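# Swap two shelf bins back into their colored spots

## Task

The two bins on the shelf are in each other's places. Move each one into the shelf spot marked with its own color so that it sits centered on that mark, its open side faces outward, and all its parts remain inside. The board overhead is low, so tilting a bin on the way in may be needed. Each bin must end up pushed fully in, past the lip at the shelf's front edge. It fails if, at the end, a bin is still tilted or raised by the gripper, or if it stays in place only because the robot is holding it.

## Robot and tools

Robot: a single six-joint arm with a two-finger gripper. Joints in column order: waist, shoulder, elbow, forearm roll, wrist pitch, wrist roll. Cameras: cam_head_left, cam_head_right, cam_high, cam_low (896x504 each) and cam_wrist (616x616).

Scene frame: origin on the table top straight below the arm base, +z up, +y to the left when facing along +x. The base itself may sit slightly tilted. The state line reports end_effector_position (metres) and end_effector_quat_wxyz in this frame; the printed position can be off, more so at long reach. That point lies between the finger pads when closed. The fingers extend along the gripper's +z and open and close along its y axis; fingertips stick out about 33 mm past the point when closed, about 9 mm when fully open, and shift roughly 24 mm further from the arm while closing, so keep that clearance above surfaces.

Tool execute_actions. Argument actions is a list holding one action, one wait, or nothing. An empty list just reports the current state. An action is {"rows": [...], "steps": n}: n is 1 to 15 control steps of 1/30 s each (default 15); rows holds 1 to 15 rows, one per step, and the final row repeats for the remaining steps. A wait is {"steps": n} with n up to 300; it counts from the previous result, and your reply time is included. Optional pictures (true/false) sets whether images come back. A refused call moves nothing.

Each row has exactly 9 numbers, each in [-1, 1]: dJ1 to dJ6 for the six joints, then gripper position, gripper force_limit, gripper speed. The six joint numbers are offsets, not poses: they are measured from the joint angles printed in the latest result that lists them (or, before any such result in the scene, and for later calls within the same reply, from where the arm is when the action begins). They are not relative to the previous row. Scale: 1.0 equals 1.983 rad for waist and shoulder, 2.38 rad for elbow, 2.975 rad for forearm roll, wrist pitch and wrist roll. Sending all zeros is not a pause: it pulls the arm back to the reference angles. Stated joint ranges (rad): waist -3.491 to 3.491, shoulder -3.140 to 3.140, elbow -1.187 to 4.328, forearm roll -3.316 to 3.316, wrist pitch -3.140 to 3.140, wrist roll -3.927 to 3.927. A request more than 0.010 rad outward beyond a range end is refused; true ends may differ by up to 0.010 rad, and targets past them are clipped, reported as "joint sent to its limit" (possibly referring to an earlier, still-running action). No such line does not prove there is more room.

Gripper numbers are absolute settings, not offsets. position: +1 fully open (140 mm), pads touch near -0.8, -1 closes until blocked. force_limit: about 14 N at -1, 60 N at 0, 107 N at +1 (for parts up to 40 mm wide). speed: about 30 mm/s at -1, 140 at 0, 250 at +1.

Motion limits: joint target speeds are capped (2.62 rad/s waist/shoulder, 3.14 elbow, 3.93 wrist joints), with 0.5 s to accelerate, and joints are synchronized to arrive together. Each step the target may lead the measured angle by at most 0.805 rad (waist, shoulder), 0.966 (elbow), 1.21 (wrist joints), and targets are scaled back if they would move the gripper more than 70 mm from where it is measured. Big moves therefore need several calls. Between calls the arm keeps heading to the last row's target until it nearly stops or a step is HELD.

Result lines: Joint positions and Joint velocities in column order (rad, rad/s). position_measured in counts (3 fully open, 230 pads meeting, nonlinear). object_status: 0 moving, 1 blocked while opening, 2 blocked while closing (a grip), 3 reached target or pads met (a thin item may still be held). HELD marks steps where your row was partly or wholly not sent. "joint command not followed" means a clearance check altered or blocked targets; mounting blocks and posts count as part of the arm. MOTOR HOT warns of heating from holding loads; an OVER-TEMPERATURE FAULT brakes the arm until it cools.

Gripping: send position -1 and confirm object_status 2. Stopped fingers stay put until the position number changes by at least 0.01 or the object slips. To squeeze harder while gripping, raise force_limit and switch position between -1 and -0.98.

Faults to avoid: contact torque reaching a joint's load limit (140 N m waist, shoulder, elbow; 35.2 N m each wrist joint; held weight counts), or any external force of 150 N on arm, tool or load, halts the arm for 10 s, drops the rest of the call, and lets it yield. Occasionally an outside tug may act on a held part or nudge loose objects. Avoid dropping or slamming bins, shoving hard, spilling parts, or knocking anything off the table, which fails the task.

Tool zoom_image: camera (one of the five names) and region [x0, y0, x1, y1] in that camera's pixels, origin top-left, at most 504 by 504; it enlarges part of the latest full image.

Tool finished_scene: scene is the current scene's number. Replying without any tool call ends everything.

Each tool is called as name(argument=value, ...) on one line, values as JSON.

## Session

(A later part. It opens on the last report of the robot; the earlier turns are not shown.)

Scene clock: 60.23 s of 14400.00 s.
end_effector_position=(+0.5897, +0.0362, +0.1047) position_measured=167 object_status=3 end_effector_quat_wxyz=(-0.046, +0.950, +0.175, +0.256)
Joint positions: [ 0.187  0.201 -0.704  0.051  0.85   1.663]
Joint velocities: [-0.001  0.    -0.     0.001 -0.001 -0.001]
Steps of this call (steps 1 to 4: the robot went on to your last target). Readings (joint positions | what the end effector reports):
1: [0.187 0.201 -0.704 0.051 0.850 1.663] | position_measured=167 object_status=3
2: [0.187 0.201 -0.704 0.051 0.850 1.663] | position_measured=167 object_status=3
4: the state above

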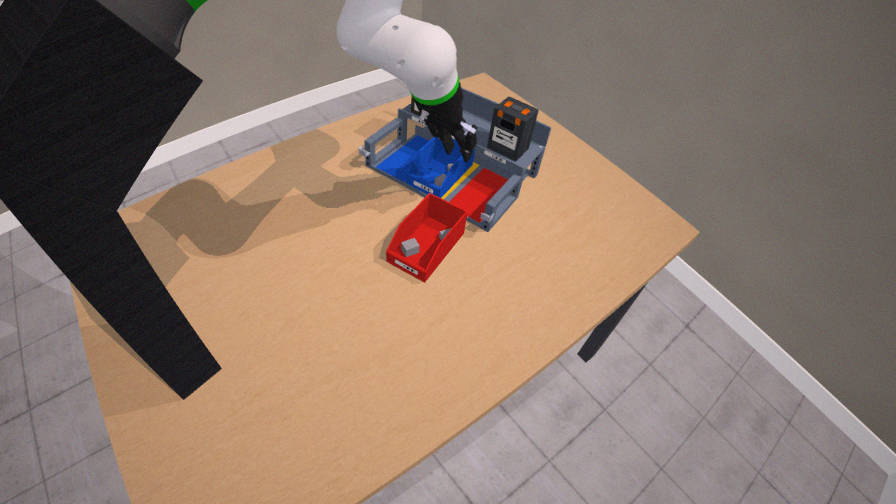

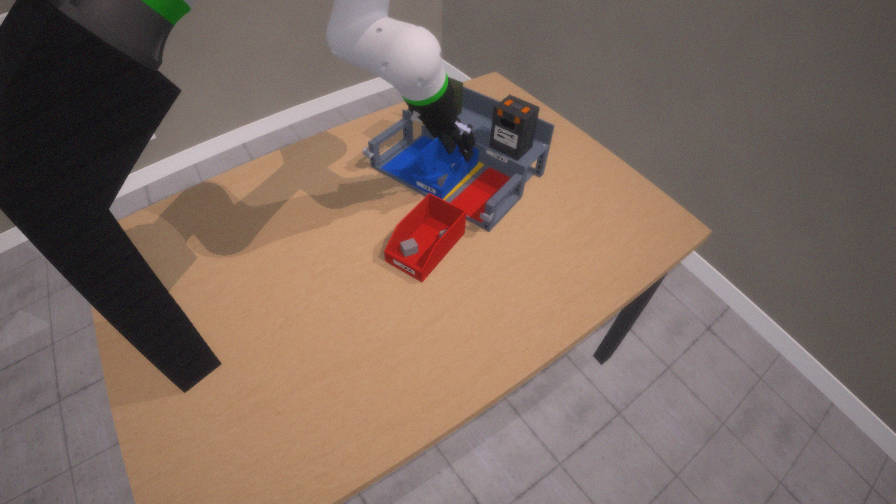

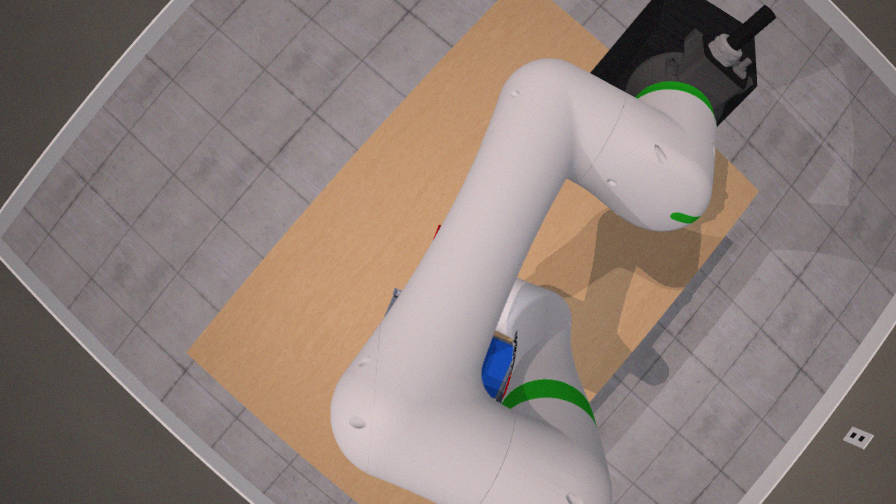

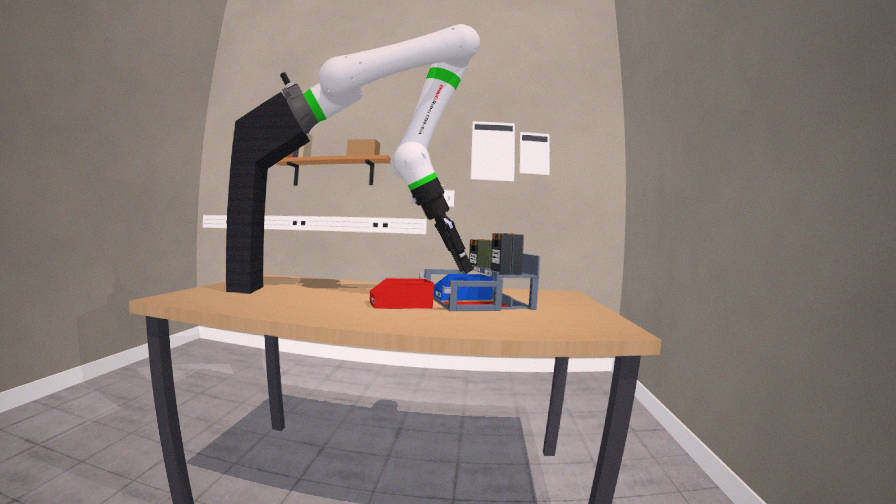

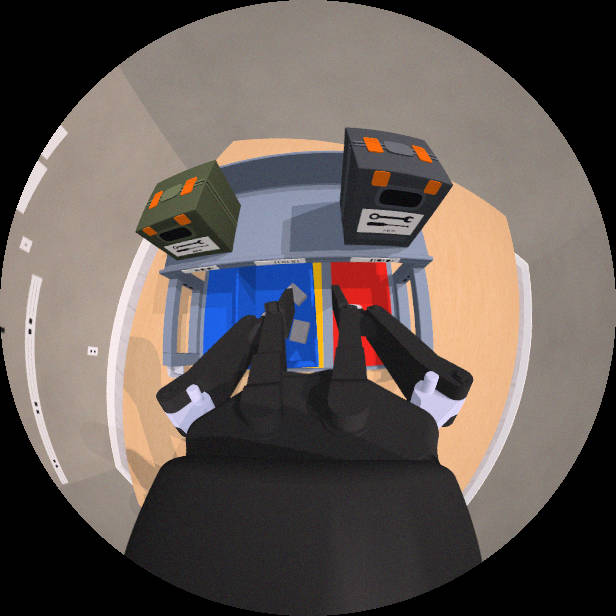

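execute_actions(actions=[{"rows":[[-0.005,0.0696,0.037,0.004,0.0161,-0.002,-0.3,0.6,0]],"steps":14}])

zoom_image(camera="cam_wrist", region=[220, 230, 400, 380])

zoom_image(camera="cam_head_right", region=[380, 110, 520, 230])

Scene clock: 62.17 s of 14400.00 s.
end_effector_position=(+0.5872, +0.0334, +0.0581) position_measured=167 object_status=3 end_effector_quat_wxyz=(-0.047, +0.950, +0.175, +0.255)
Joint positions: [ 0.177  0.339 -0.616  0.063  0.898  1.657]
Joint velocities: [-0.001  0.002  0.    -0.     0.     0.   ]
Steps of this call (steps 1 to 15: the robot went on to your last target; steps 16 to 44: nothing new was sent; steps 45 to 58: all 14 steps of this action). Readings (joint positions | what the end effector reports):
45: [0.187 0.201 -0.704 0.051 0.850 1.663] | position_measured=167 object_status=3
46: [0.186 0.203 -0.703 0.051 0.851 1.663] | position_measured=167 object_status=3
48: [0.185 0.224 -0.689 0.053 0.858 1.662] | position_measured=167 object_status=3
52: [0.179 0.313 -0.632 0.061 0.889 1.658] | position_measured=167 object_status=3
58: the state above

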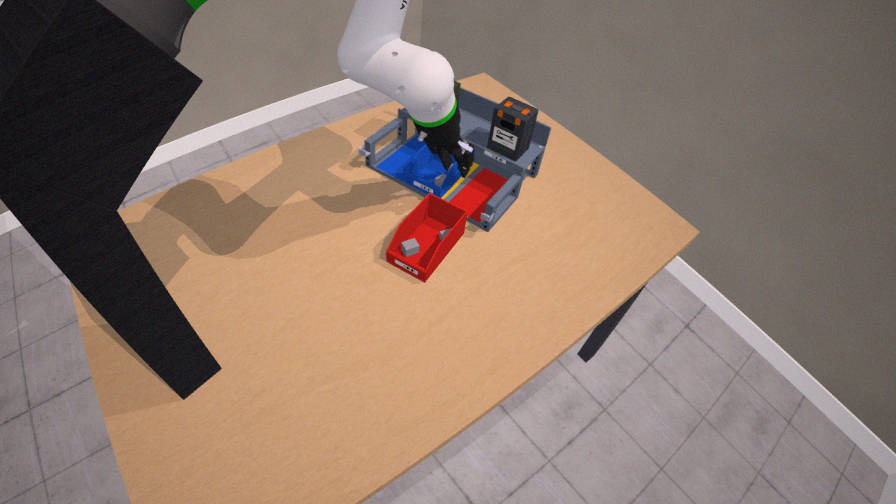

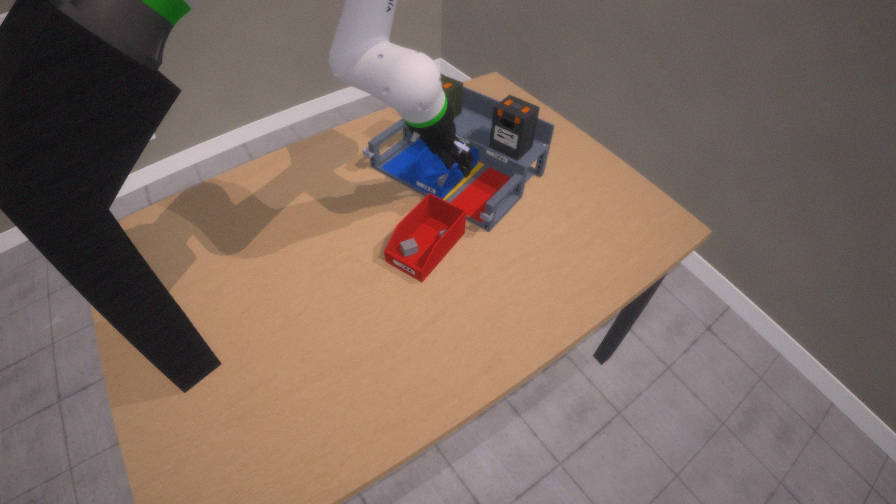

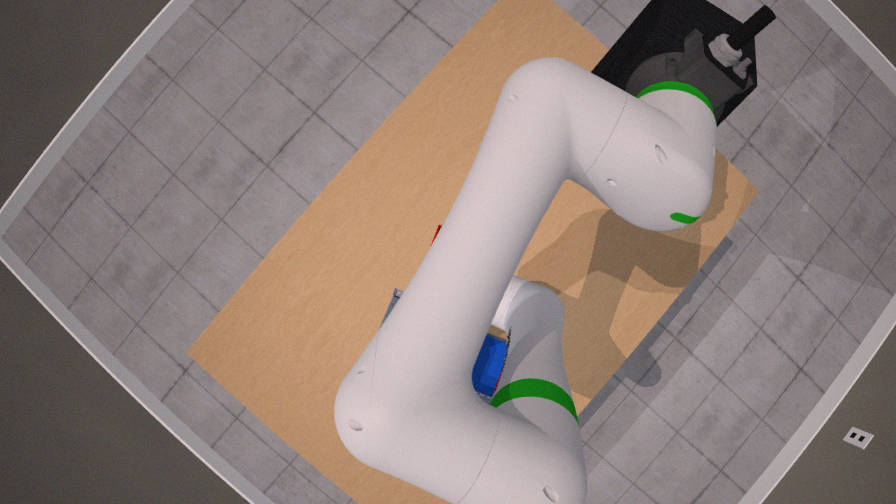

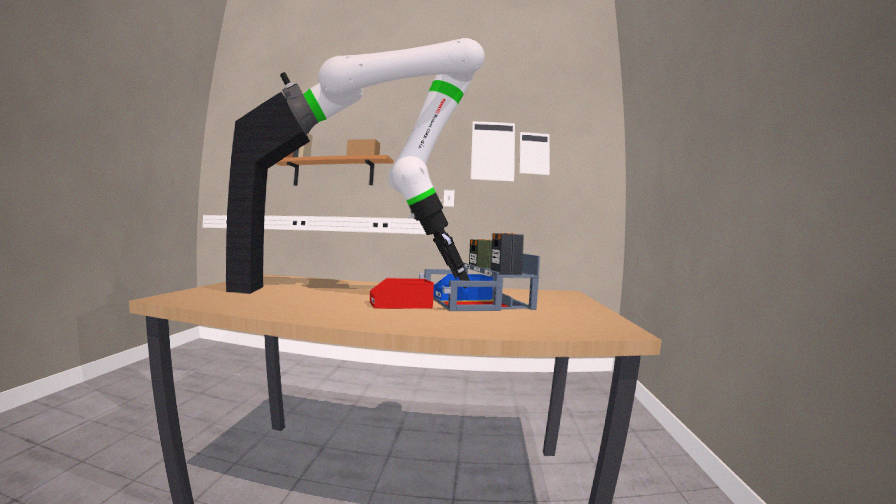

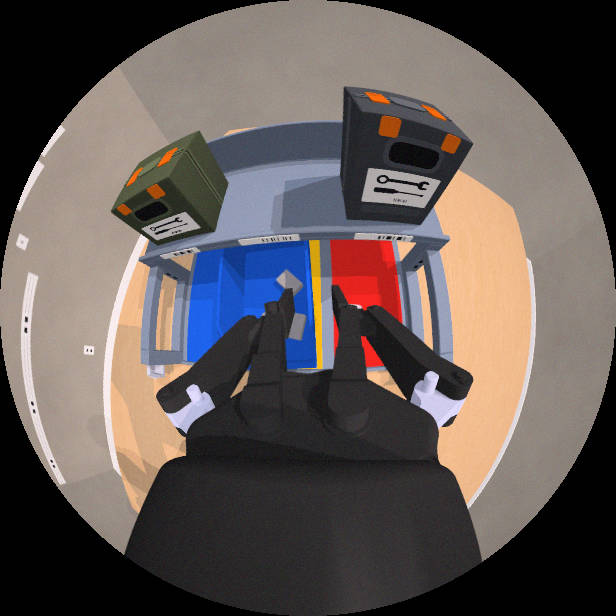

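Region (220, 230, 400, 380) of cam_wrist's 616x616 image, scaled by 2.800, with more detail than that image has.

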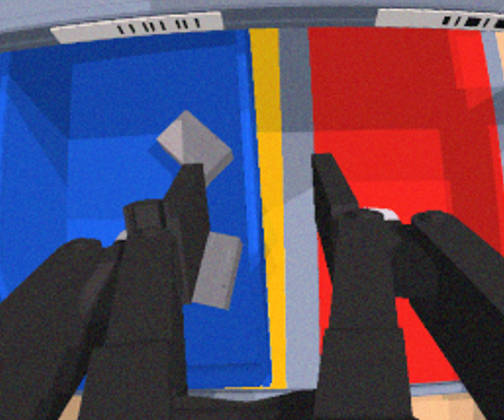

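Region (380, 110, 520, 230) of cam_head_right's 896x504 image, scaled by 3.600, with more detail than that image has; it fills the top 432 rows of this view, and the rest is white.

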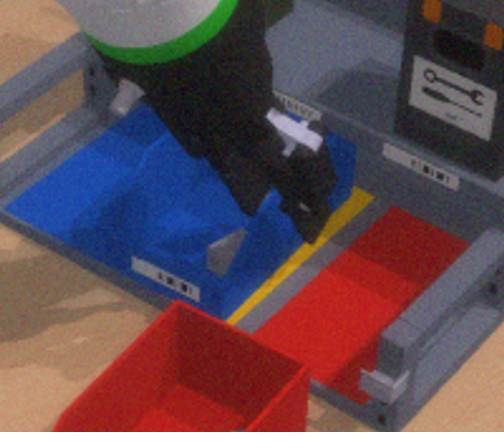

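execute_actions(actions=[{"rows":[[0.0005,0,0,0,0,0,-1,0.6,0]],"steps":15}])

Scene clock: 63.20 s of 14400.00 s.
end_effector_position=(+0.5871, +0.0342, +0.0580) position_measured=232 object_status=0 end_effector_quat_wxyz=(-0.048, +0.950, +0.175, +0.255)
Joint positions: [ 0.178  0.339 -0.616  0.063  0.898  1.657]
Joint velocities: [-0.    -0.001 -0.     0.001  0.    -0.   ]
Steps of this call (steps 1 to 15: the robot went on to your last target; step 16: nothing new was sent; steps 17 to 31: all 15 steps of this action). Readings (joint positions | what the end effector reports):
17: [0.177 0.339 -0.616 0.063 0.898 1.657] | position_measured=167 object_status=0
18: [0.177 0.339 -0.616 0.063 0.898 1.657] | position_measured=169 object_status=0
20: [0.178 0.339 -0.616 0.063 0.898 1.657] | position_measured=184 object_status=0
24: [0.178 0.339 -0.616 0.063 0.898 1.657] | position_measured=215 object_status=0
31: the state above

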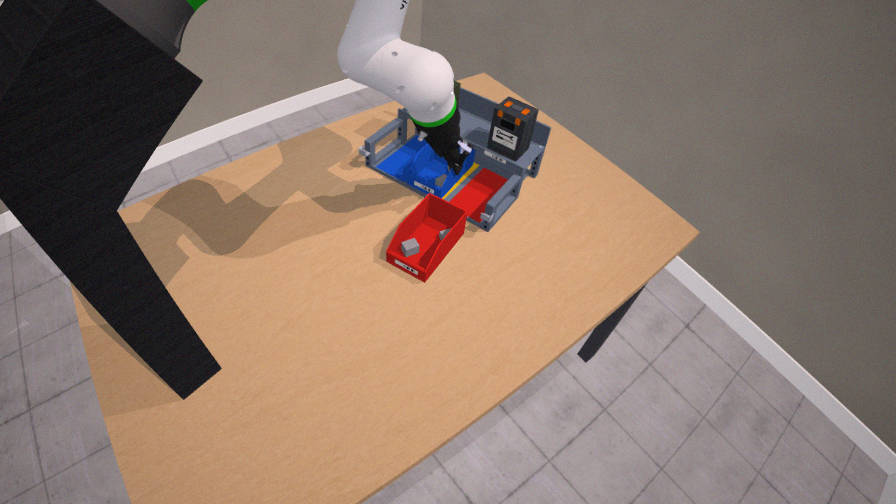

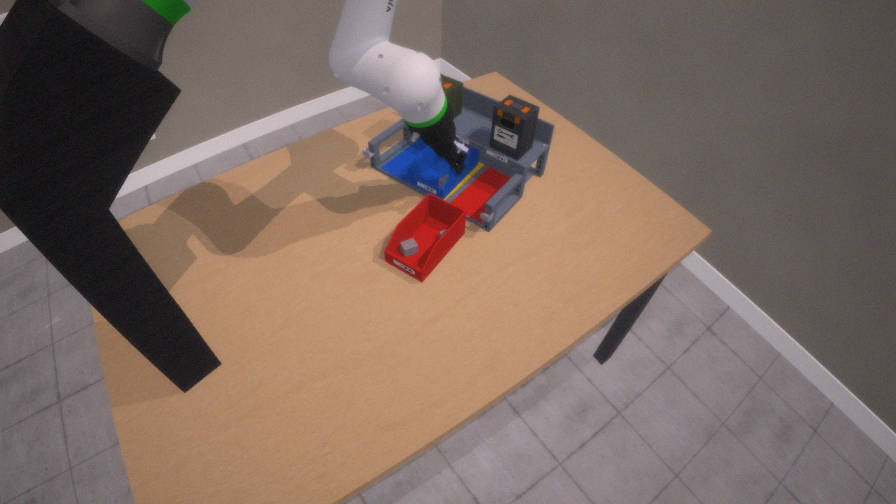

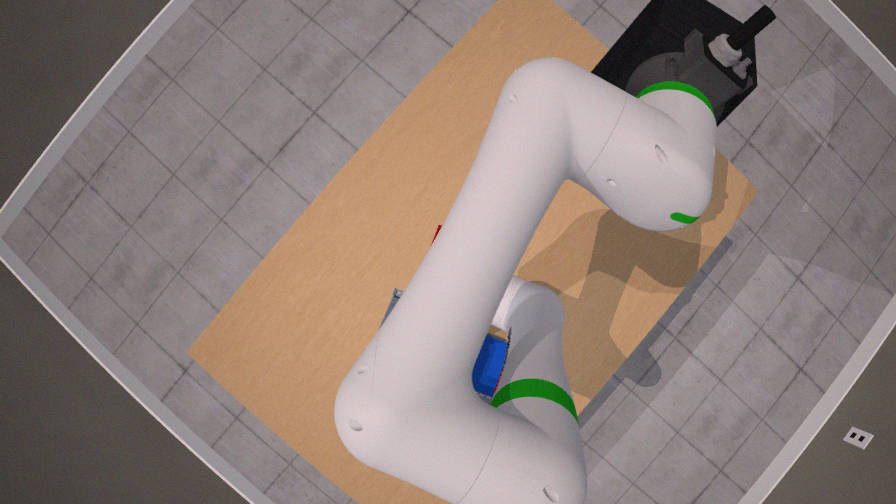

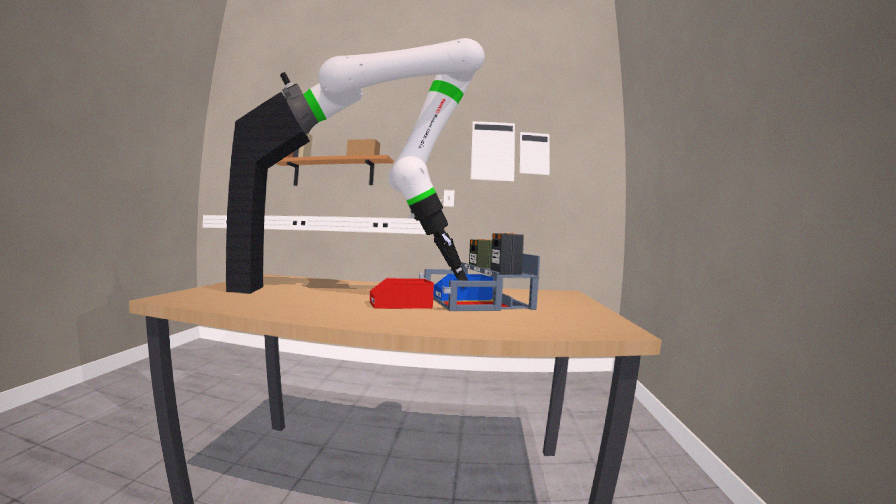

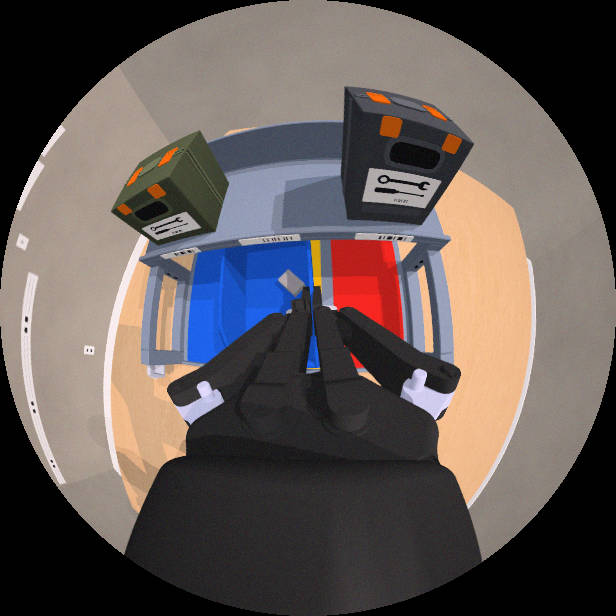

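execute_actions(actions=[{"rows":[[0.0314,-0.0045,-0.001,-0.0272,-0.0014,0.0159,-1,0.6,0],[0.0314,-0.0045,-0.001,-0.0272,-0.0014,0.0159,-1,0.6,0],[0.0314,-0.0045,-0.001,-0.0272,-0.0014,0.0159,-1,0.6,0],[0.0314,-0.0045,-0.001,-0.0272,-0.0014,0.0159,-1,0.6,0],[0.0314,-0.0045,-0.001,-0.0272,-0.0014,0.0159,-1,0.6,0],[0.0625,-0.008,0.0005,-0.0543,-0.0042,0.032,-1,0.6,0],[0.0625,-0.008,0.0005,-0.0543,-0.0042,0.032,-1,0.6,0],[0.0625,-0.008,0.0005,-0.0543,-0.0042,0.032,-1,0.6,0],[0.0934,-0.0106,0.0044,-0.0815,-0.0083,0.0486,-1,0.6,0],[0.0934,-0.0106,0.0044,-0.0815,-0.0083,0.0486,-1,0.6,0],[0.0934,-0.0106,0.0044,-0.0815,-0.0083,0.0486,-1,0.6,0],[0.124,-0.0121,0.0109,-0.1086,-0.0138,0.0655,-1,0.6,0]],"steps":15}], pictures=false)

execute_actions(actions=[{"steps":10}])

zoom_image(camera="cam_wrist", region=[170, 200, 400, 380])

zoom_image(camera="cam_head_right", region=[360, 110, 520, 230])

Scene clock: 64.70 s of 14400.00 s.
end_effector_position=(+0.5567, +0.1146, +0.0588) position_measured=232 object_status=3 end_effector_quat_wxyz=(-0.047, +0.950, +0.175, +0.253)
Joint positions: [ 0.396  0.316 -0.597 -0.223  0.865  1.829]
Joint velocities: [ 0.523 -0.029  0.138 -0.685 -0.138  0.426]
Steps of this call (steps 1 to 15: the robot went on to your last target; steps 16 to 30: nothing new was sent; steps 31 to 45: all 15 steps of this action). Readings (joint positions | what the end effector reports):
31: [0.178 0.339 -0.616 0.063 0.898 1.657] | position_measured=232 object_status=3
32: [0.180 0.338 -0.616 0.060 0.898 1.658] | position_measured=232 object_status=3
34: [0.201 0.335 -0.617 0.033 0.897 1.675] | position_measured=232 object_status=3
38: [0.258 0.328 -0.617 -0.041 0.892 1.718] | position_measured=232 object_status=3
45: the state above

Scene clock: 65.03 s of 14400.00 s.
end_effector_position=(+0.5524, +0.1259, +0.0585) position_measured=232 object_status=3 end_effector_quat_wxyz=(-0.048, +0.951, +0.174, +0.252)
Joint positions: [ 0.424  0.315 -0.59  -0.26   0.857  1.852]
Joint velocities: [ 0.    -0.     0.    -0.001 -0.     0.001]
Steps of this call (steps 1 to 10: the robot went on to your last target). Readings (joint positions | what the end effector reports):
1: [0.411 0.316 -0.593 -0.243 0.861 1.841] | position_measured=232 object_status=3
2: [0.420 0.315 -0.591 -0.255 0.858 1.849] | position_measured=232 object_status=3
4: [0.423 0.315 -0.590 -0.260 0.857 1.852] | position_measured=232 object_status=3
8: [0.424 0.315 -0.590 -0.260 0.857 1.852] | position_measured=232 object_status=3
10: the state above

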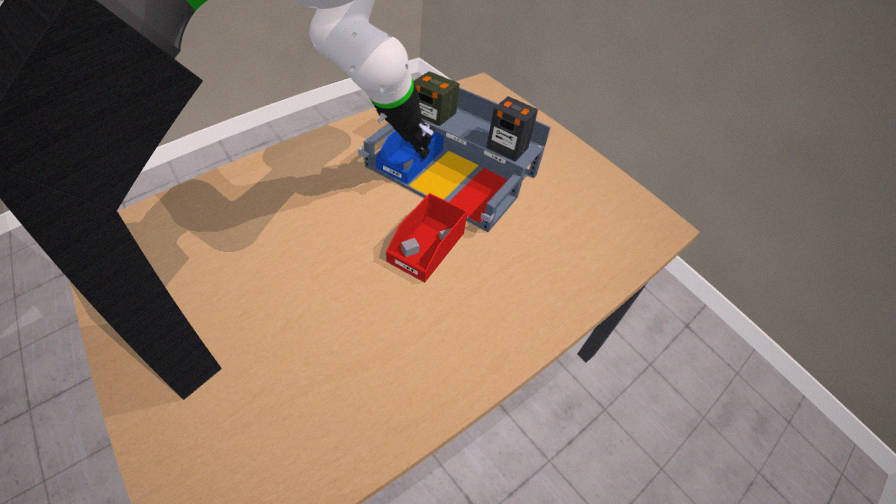

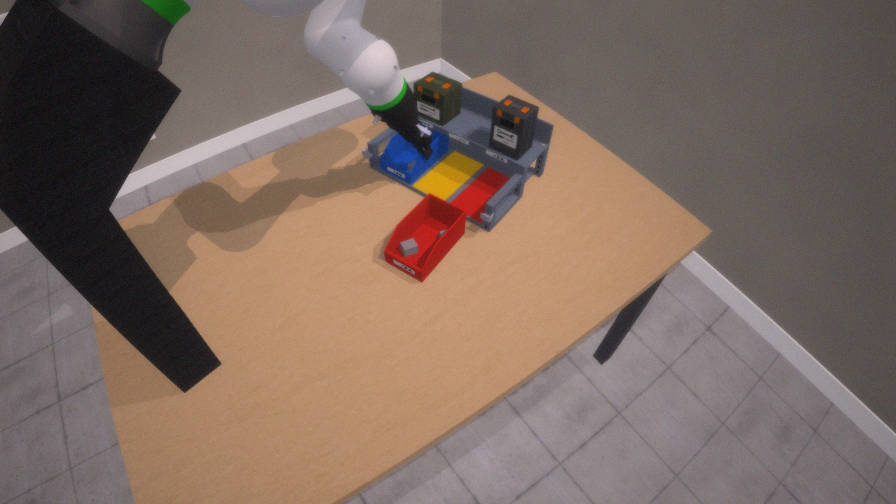

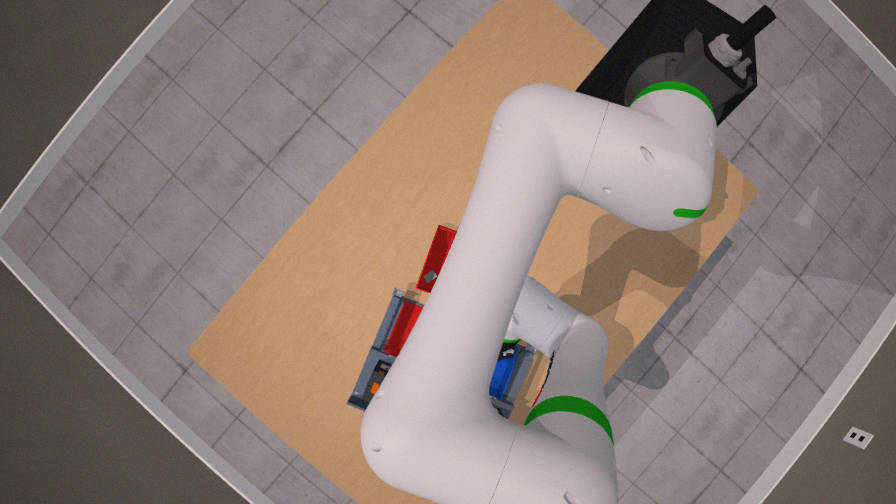

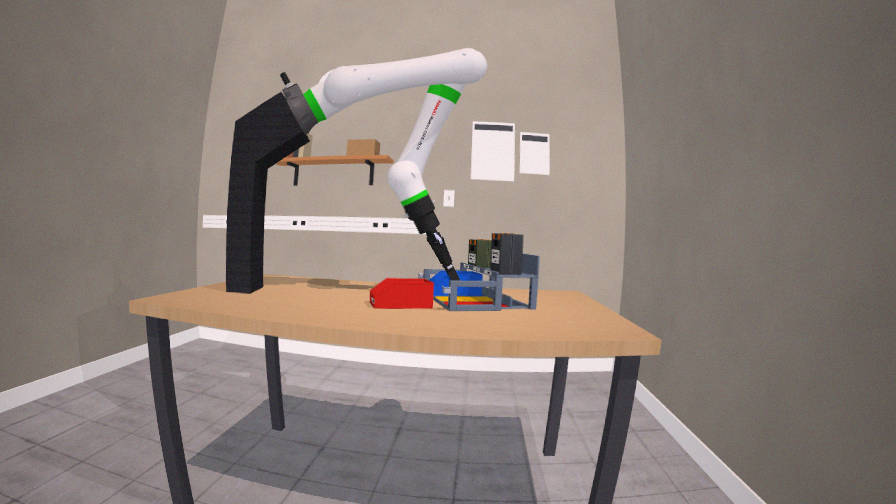

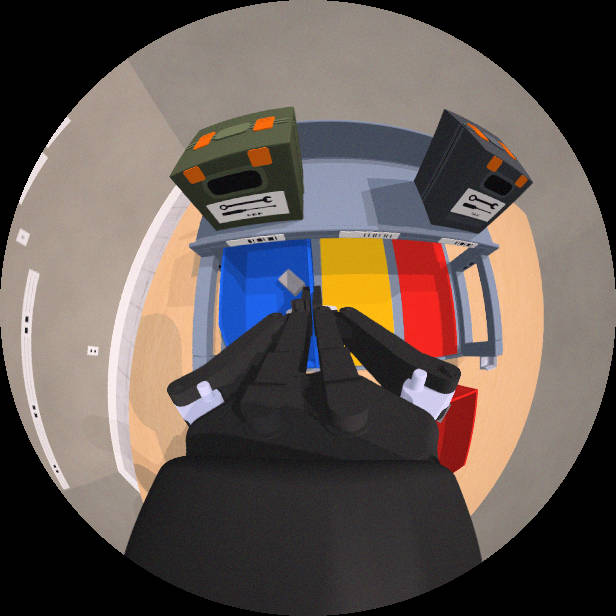

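Region (170, 200, 400, 380) of cam_wrist's 616x616 image, scaled by 2.191, with more detail than that image has; it fills the top 394 rows of this view, and the rest is white.

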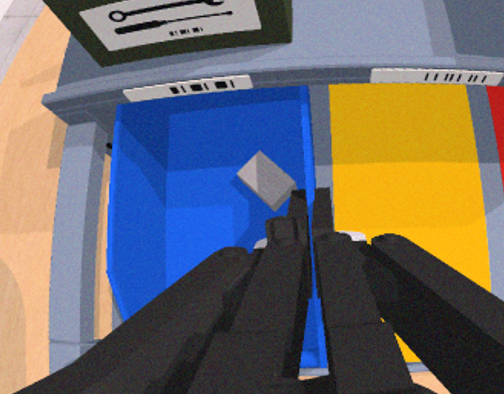

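Region (360, 110, 520, 230) of cam_head_right's 896x504 image, scaled by 3.150, with more detail than that image has; it fills the top 378 rows of this view, and the rest is white.

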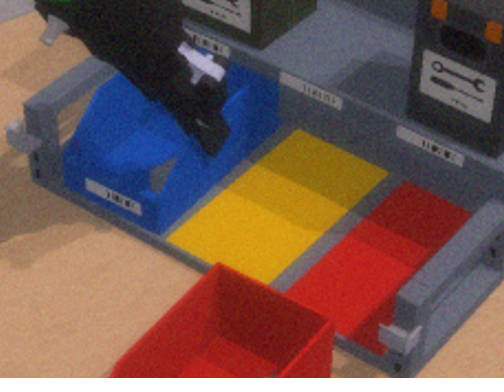

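execute_actions(actions=[{"rows":[[0.001,0,0,0,0,0,-1,0.6,0.3],[0.001,0,0,0,0,0,-1,0.6,0.3],[0.001,0,0,0,0,0,-1,0.6,0.3],[0.001,0,0,0,0,0,-0.45,0.6,0.3]],"steps":9}], pictures=false)

execute_actions(actions=[{"rows":[[0.0222,-0.1276,-0.0639,-0.0303,-0.0292,0.0262,-0.45,0.6,0.3]],"steps":15}])

execute_actions(actions=[{"rows":[[-0.2219,0.3298,-0.0962,0.1845,0.286,-0.0726,-0.45,0.6,0.3]],"steps":15}], pictures=false)

execute_actions(actions=[{"steps":16}])

Scene clock: 67.43 s of 14400.00 s.
end_effector_position=(+0.5520, +0.1274, +0.0585) position_measured=192 object_status=0 end_effector_quat_wxyz=(-0.049, +0.951, +0.175, +0.252)
Joint positions: [ 0.426  0.315 -0.59  -0.26   0.857  1.852]
Joint velocities: [ 0.     0.     0.    -0.    -0.001 -0.001]
Steps of this call (steps 1 to 30: the robot went on to your last target; steps 31 to 63: nothing new was sent; steps 64 to 72: all 9 steps of this action). Readings (joint positions | what the end effector reports):
64: [0.424 0.315 -0.590 -0.260 0.857 1.852] | position_measured=232 object_status=3
65: [0.425 0.315 -0.590 -0.260 0.857 1.852] | position_measured=232 object_status=3
67: [0.426 0.315 -0.590 -0.260 0.857 1.852] | position_measured=232 object_status=0
71: [0.426 0.315 -0.590 -0.260 0.857 1.852] | position_measured=201 object_status=0
72: the state above

Scene clock: 67.93 s of 14400.00 s.
end_effector_position=(+0.5456, +0.1224, +0.1388) position_measured=186 object_status=3 end_effector_quat_wxyz=(-0.048, +0.951, +0.173, +0.252)
Joint positions: [ 0.47   0.062 -0.742 -0.35   0.77   1.93 ]
Joint velocities: [ 0.003 -0.006 -0.002 -0.003 -0.004  0.003]
Steps of this call (steps 1 to 15: all 15 steps of this action). Readings (joint positions | what the end effector reports):
1: [0.426 0.315 -0.590 -0.260 0.857 1.852] | position_measured=186 object_status=0
2: [0.426 0.313 -0.591 -0.261 0.857 1.853] | position_measured=186 object_status=0
4: [0.430 0.292 -0.603 -0.268 0.849 1.859] | position_measured=186 object_status=0
8: [0.449 0.181 -0.670 -0.308 0.811 1.893] | position_measured=186 object_status=3
15: the state above

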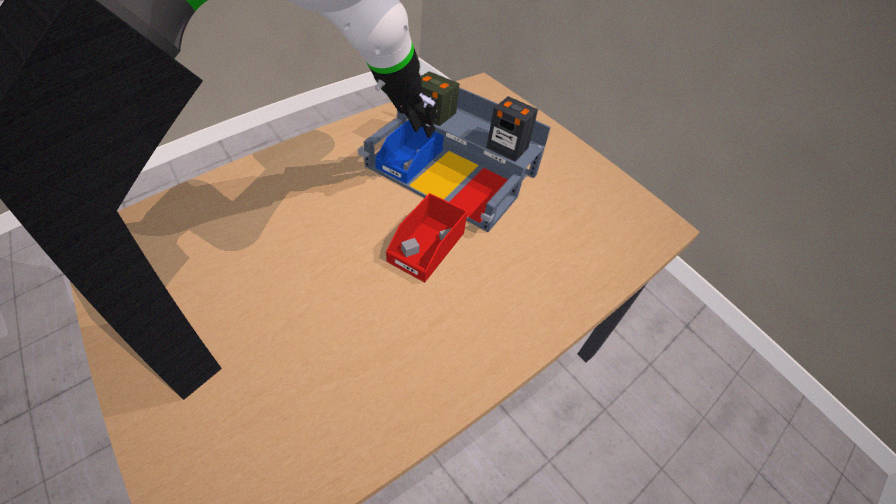

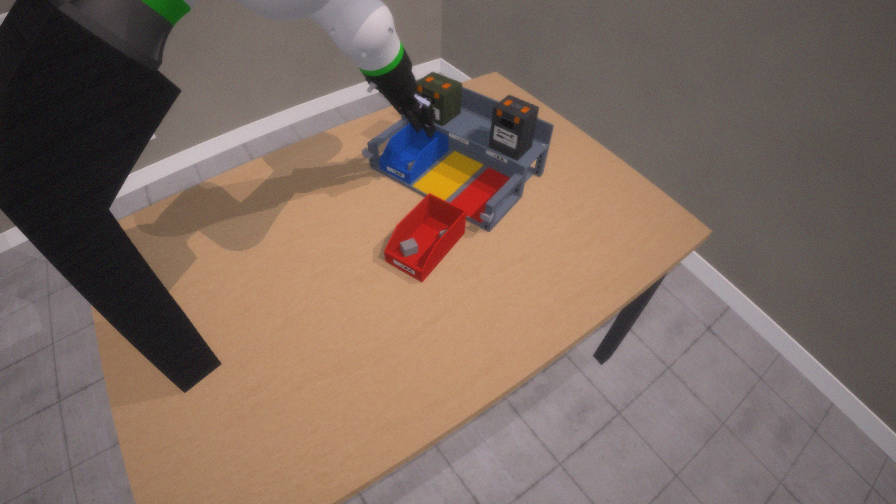

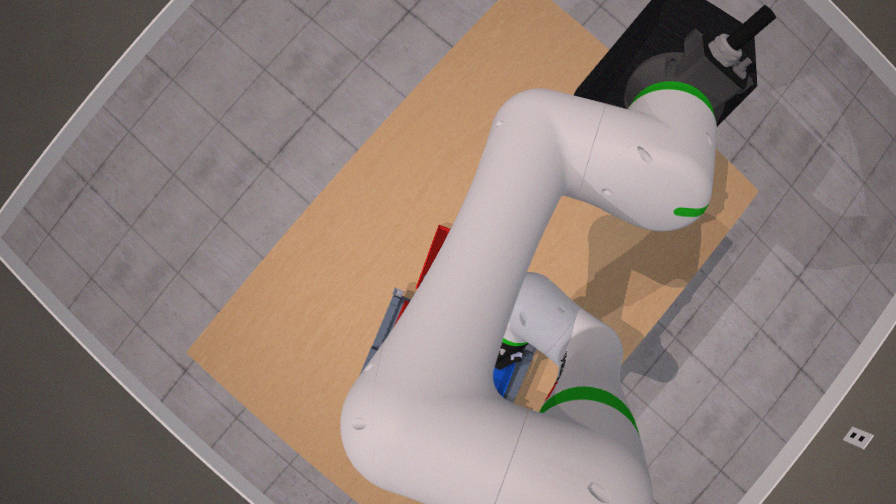

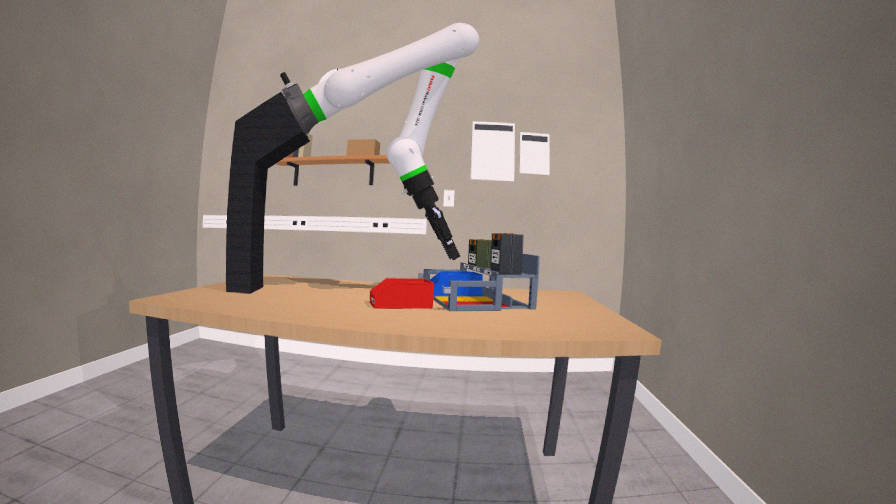

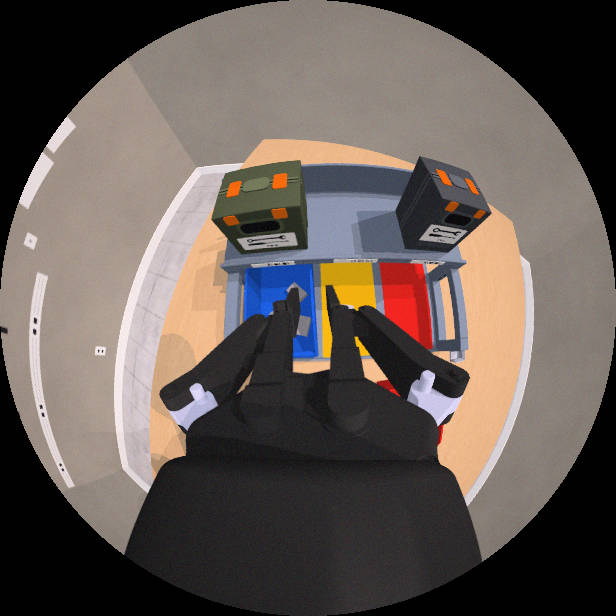

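Scene clock: 68.43 s of 14400.00 s.
end_effector_position=(+0.4668, +0.0021, +0.1014) position_measured=186 object_status=3 end_effector_quat_wxyz=(-0.013, +0.941, +0.217, +0.260)
Joint positions: [ 0.225  0.426 -0.869 -0.045  1.244  1.81 ]
Joint velocities: [-0.678  1.008 -0.353  0.84   1.303 -0.33 ]
Steps of this call (steps 1 to 15: all 15 steps of this action). Readings (joint positions | what the end effector reports):
1: [0.470 0.062 -0.742 -0.350 0.770 1.930] | position_measured=186 object_status=3
2: [0.468 0.064 -0.742 -0.349 0.773 1.930] | position_measured=186 object_status=3
4: [0.454 0.084 -0.750 -0.331 0.801 1.923] | position_measured=186 object_status=3
8: [0.382 0.192 -0.787 -0.241 0.940 1.887] | position_measured=186 object_status=3
15: the state above

Scene clock: 68.97 s of 14400.00 s.
end_effector_position=(+0.3720, -0.0505, +0.1092) position_measured=186 object_status=3 end_effector_quat_wxyz=(-0.048, +0.951, +0.174, +0.252)
Joint positions: [ 0.03   0.716 -0.971  0.199  1.621  1.714]
Joint velocities: [-0.001  0.002 -0.     0.     0.001 -0.001]
Steps of this call (steps 1 to 16: the robot went on to your last target). Readings (joint positions | what the end effector reports):
1: [0.202 0.460 -0.881 -0.016 1.288 1.798] | position_measured=186 object_status=3
2: [0.179 0.494 -0.893 0.012 1.333 1.787] | position_measured=186 object_status=3
4: [0.133 0.563 -0.917 0.070 1.422 1.765] | position_measured=186 object_status=3
8: [0.053 0.681 -0.959 0.169 1.575 1.726] | position_measured=186 object_status=3
16: the state above

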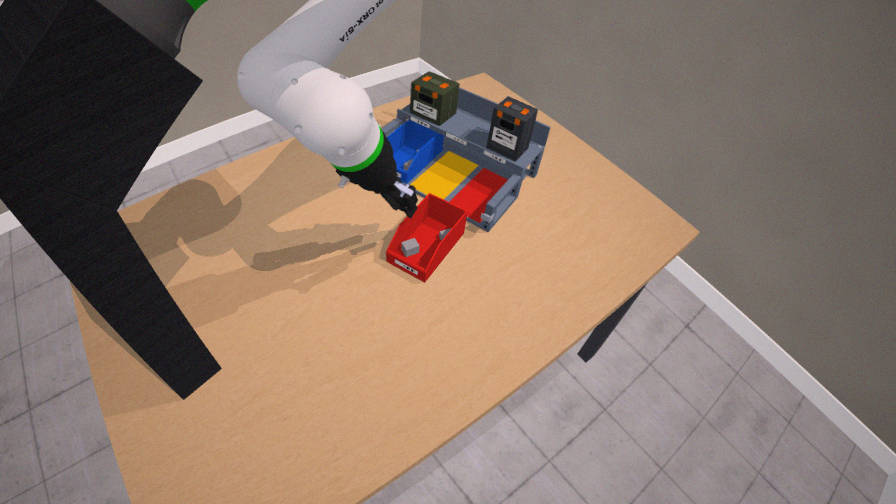

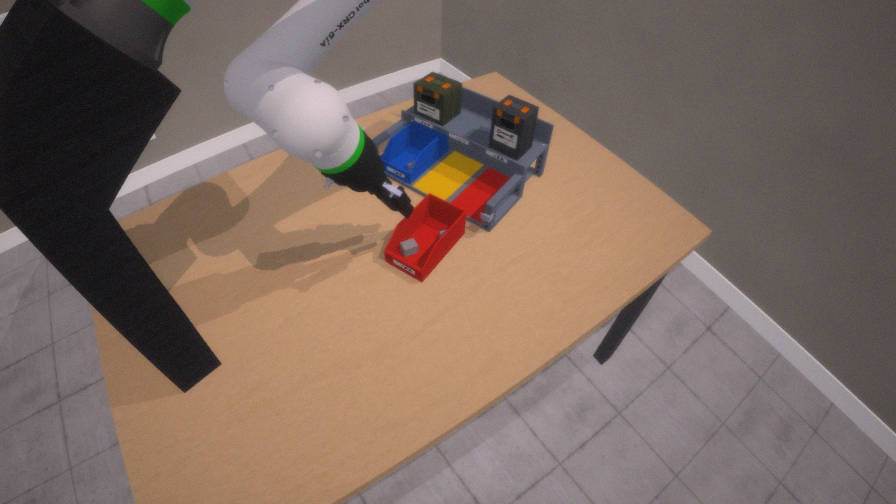

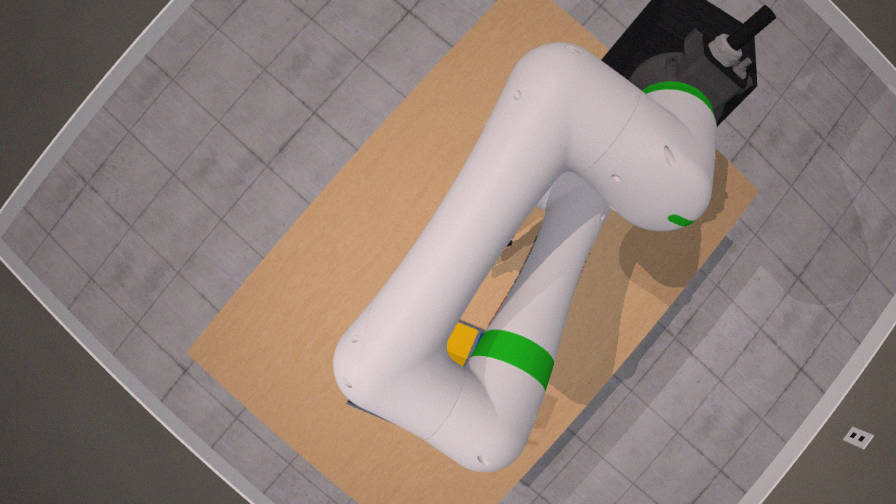

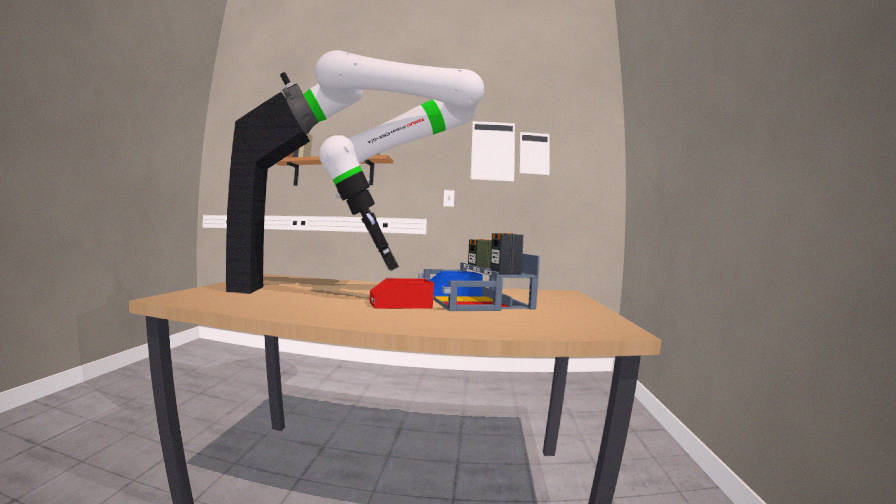

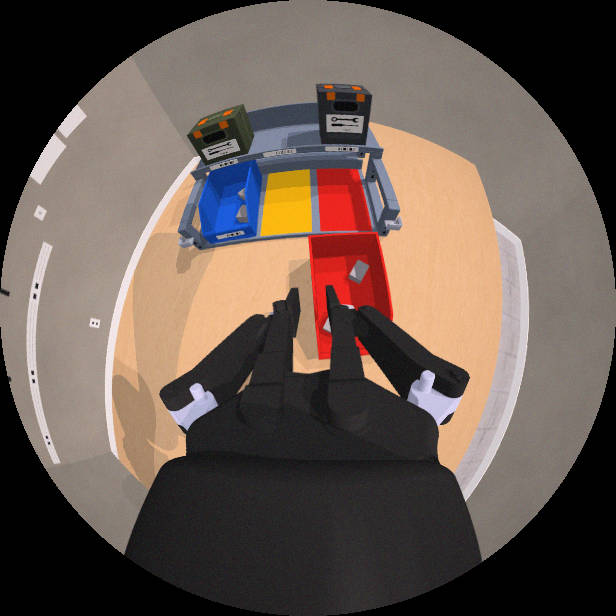

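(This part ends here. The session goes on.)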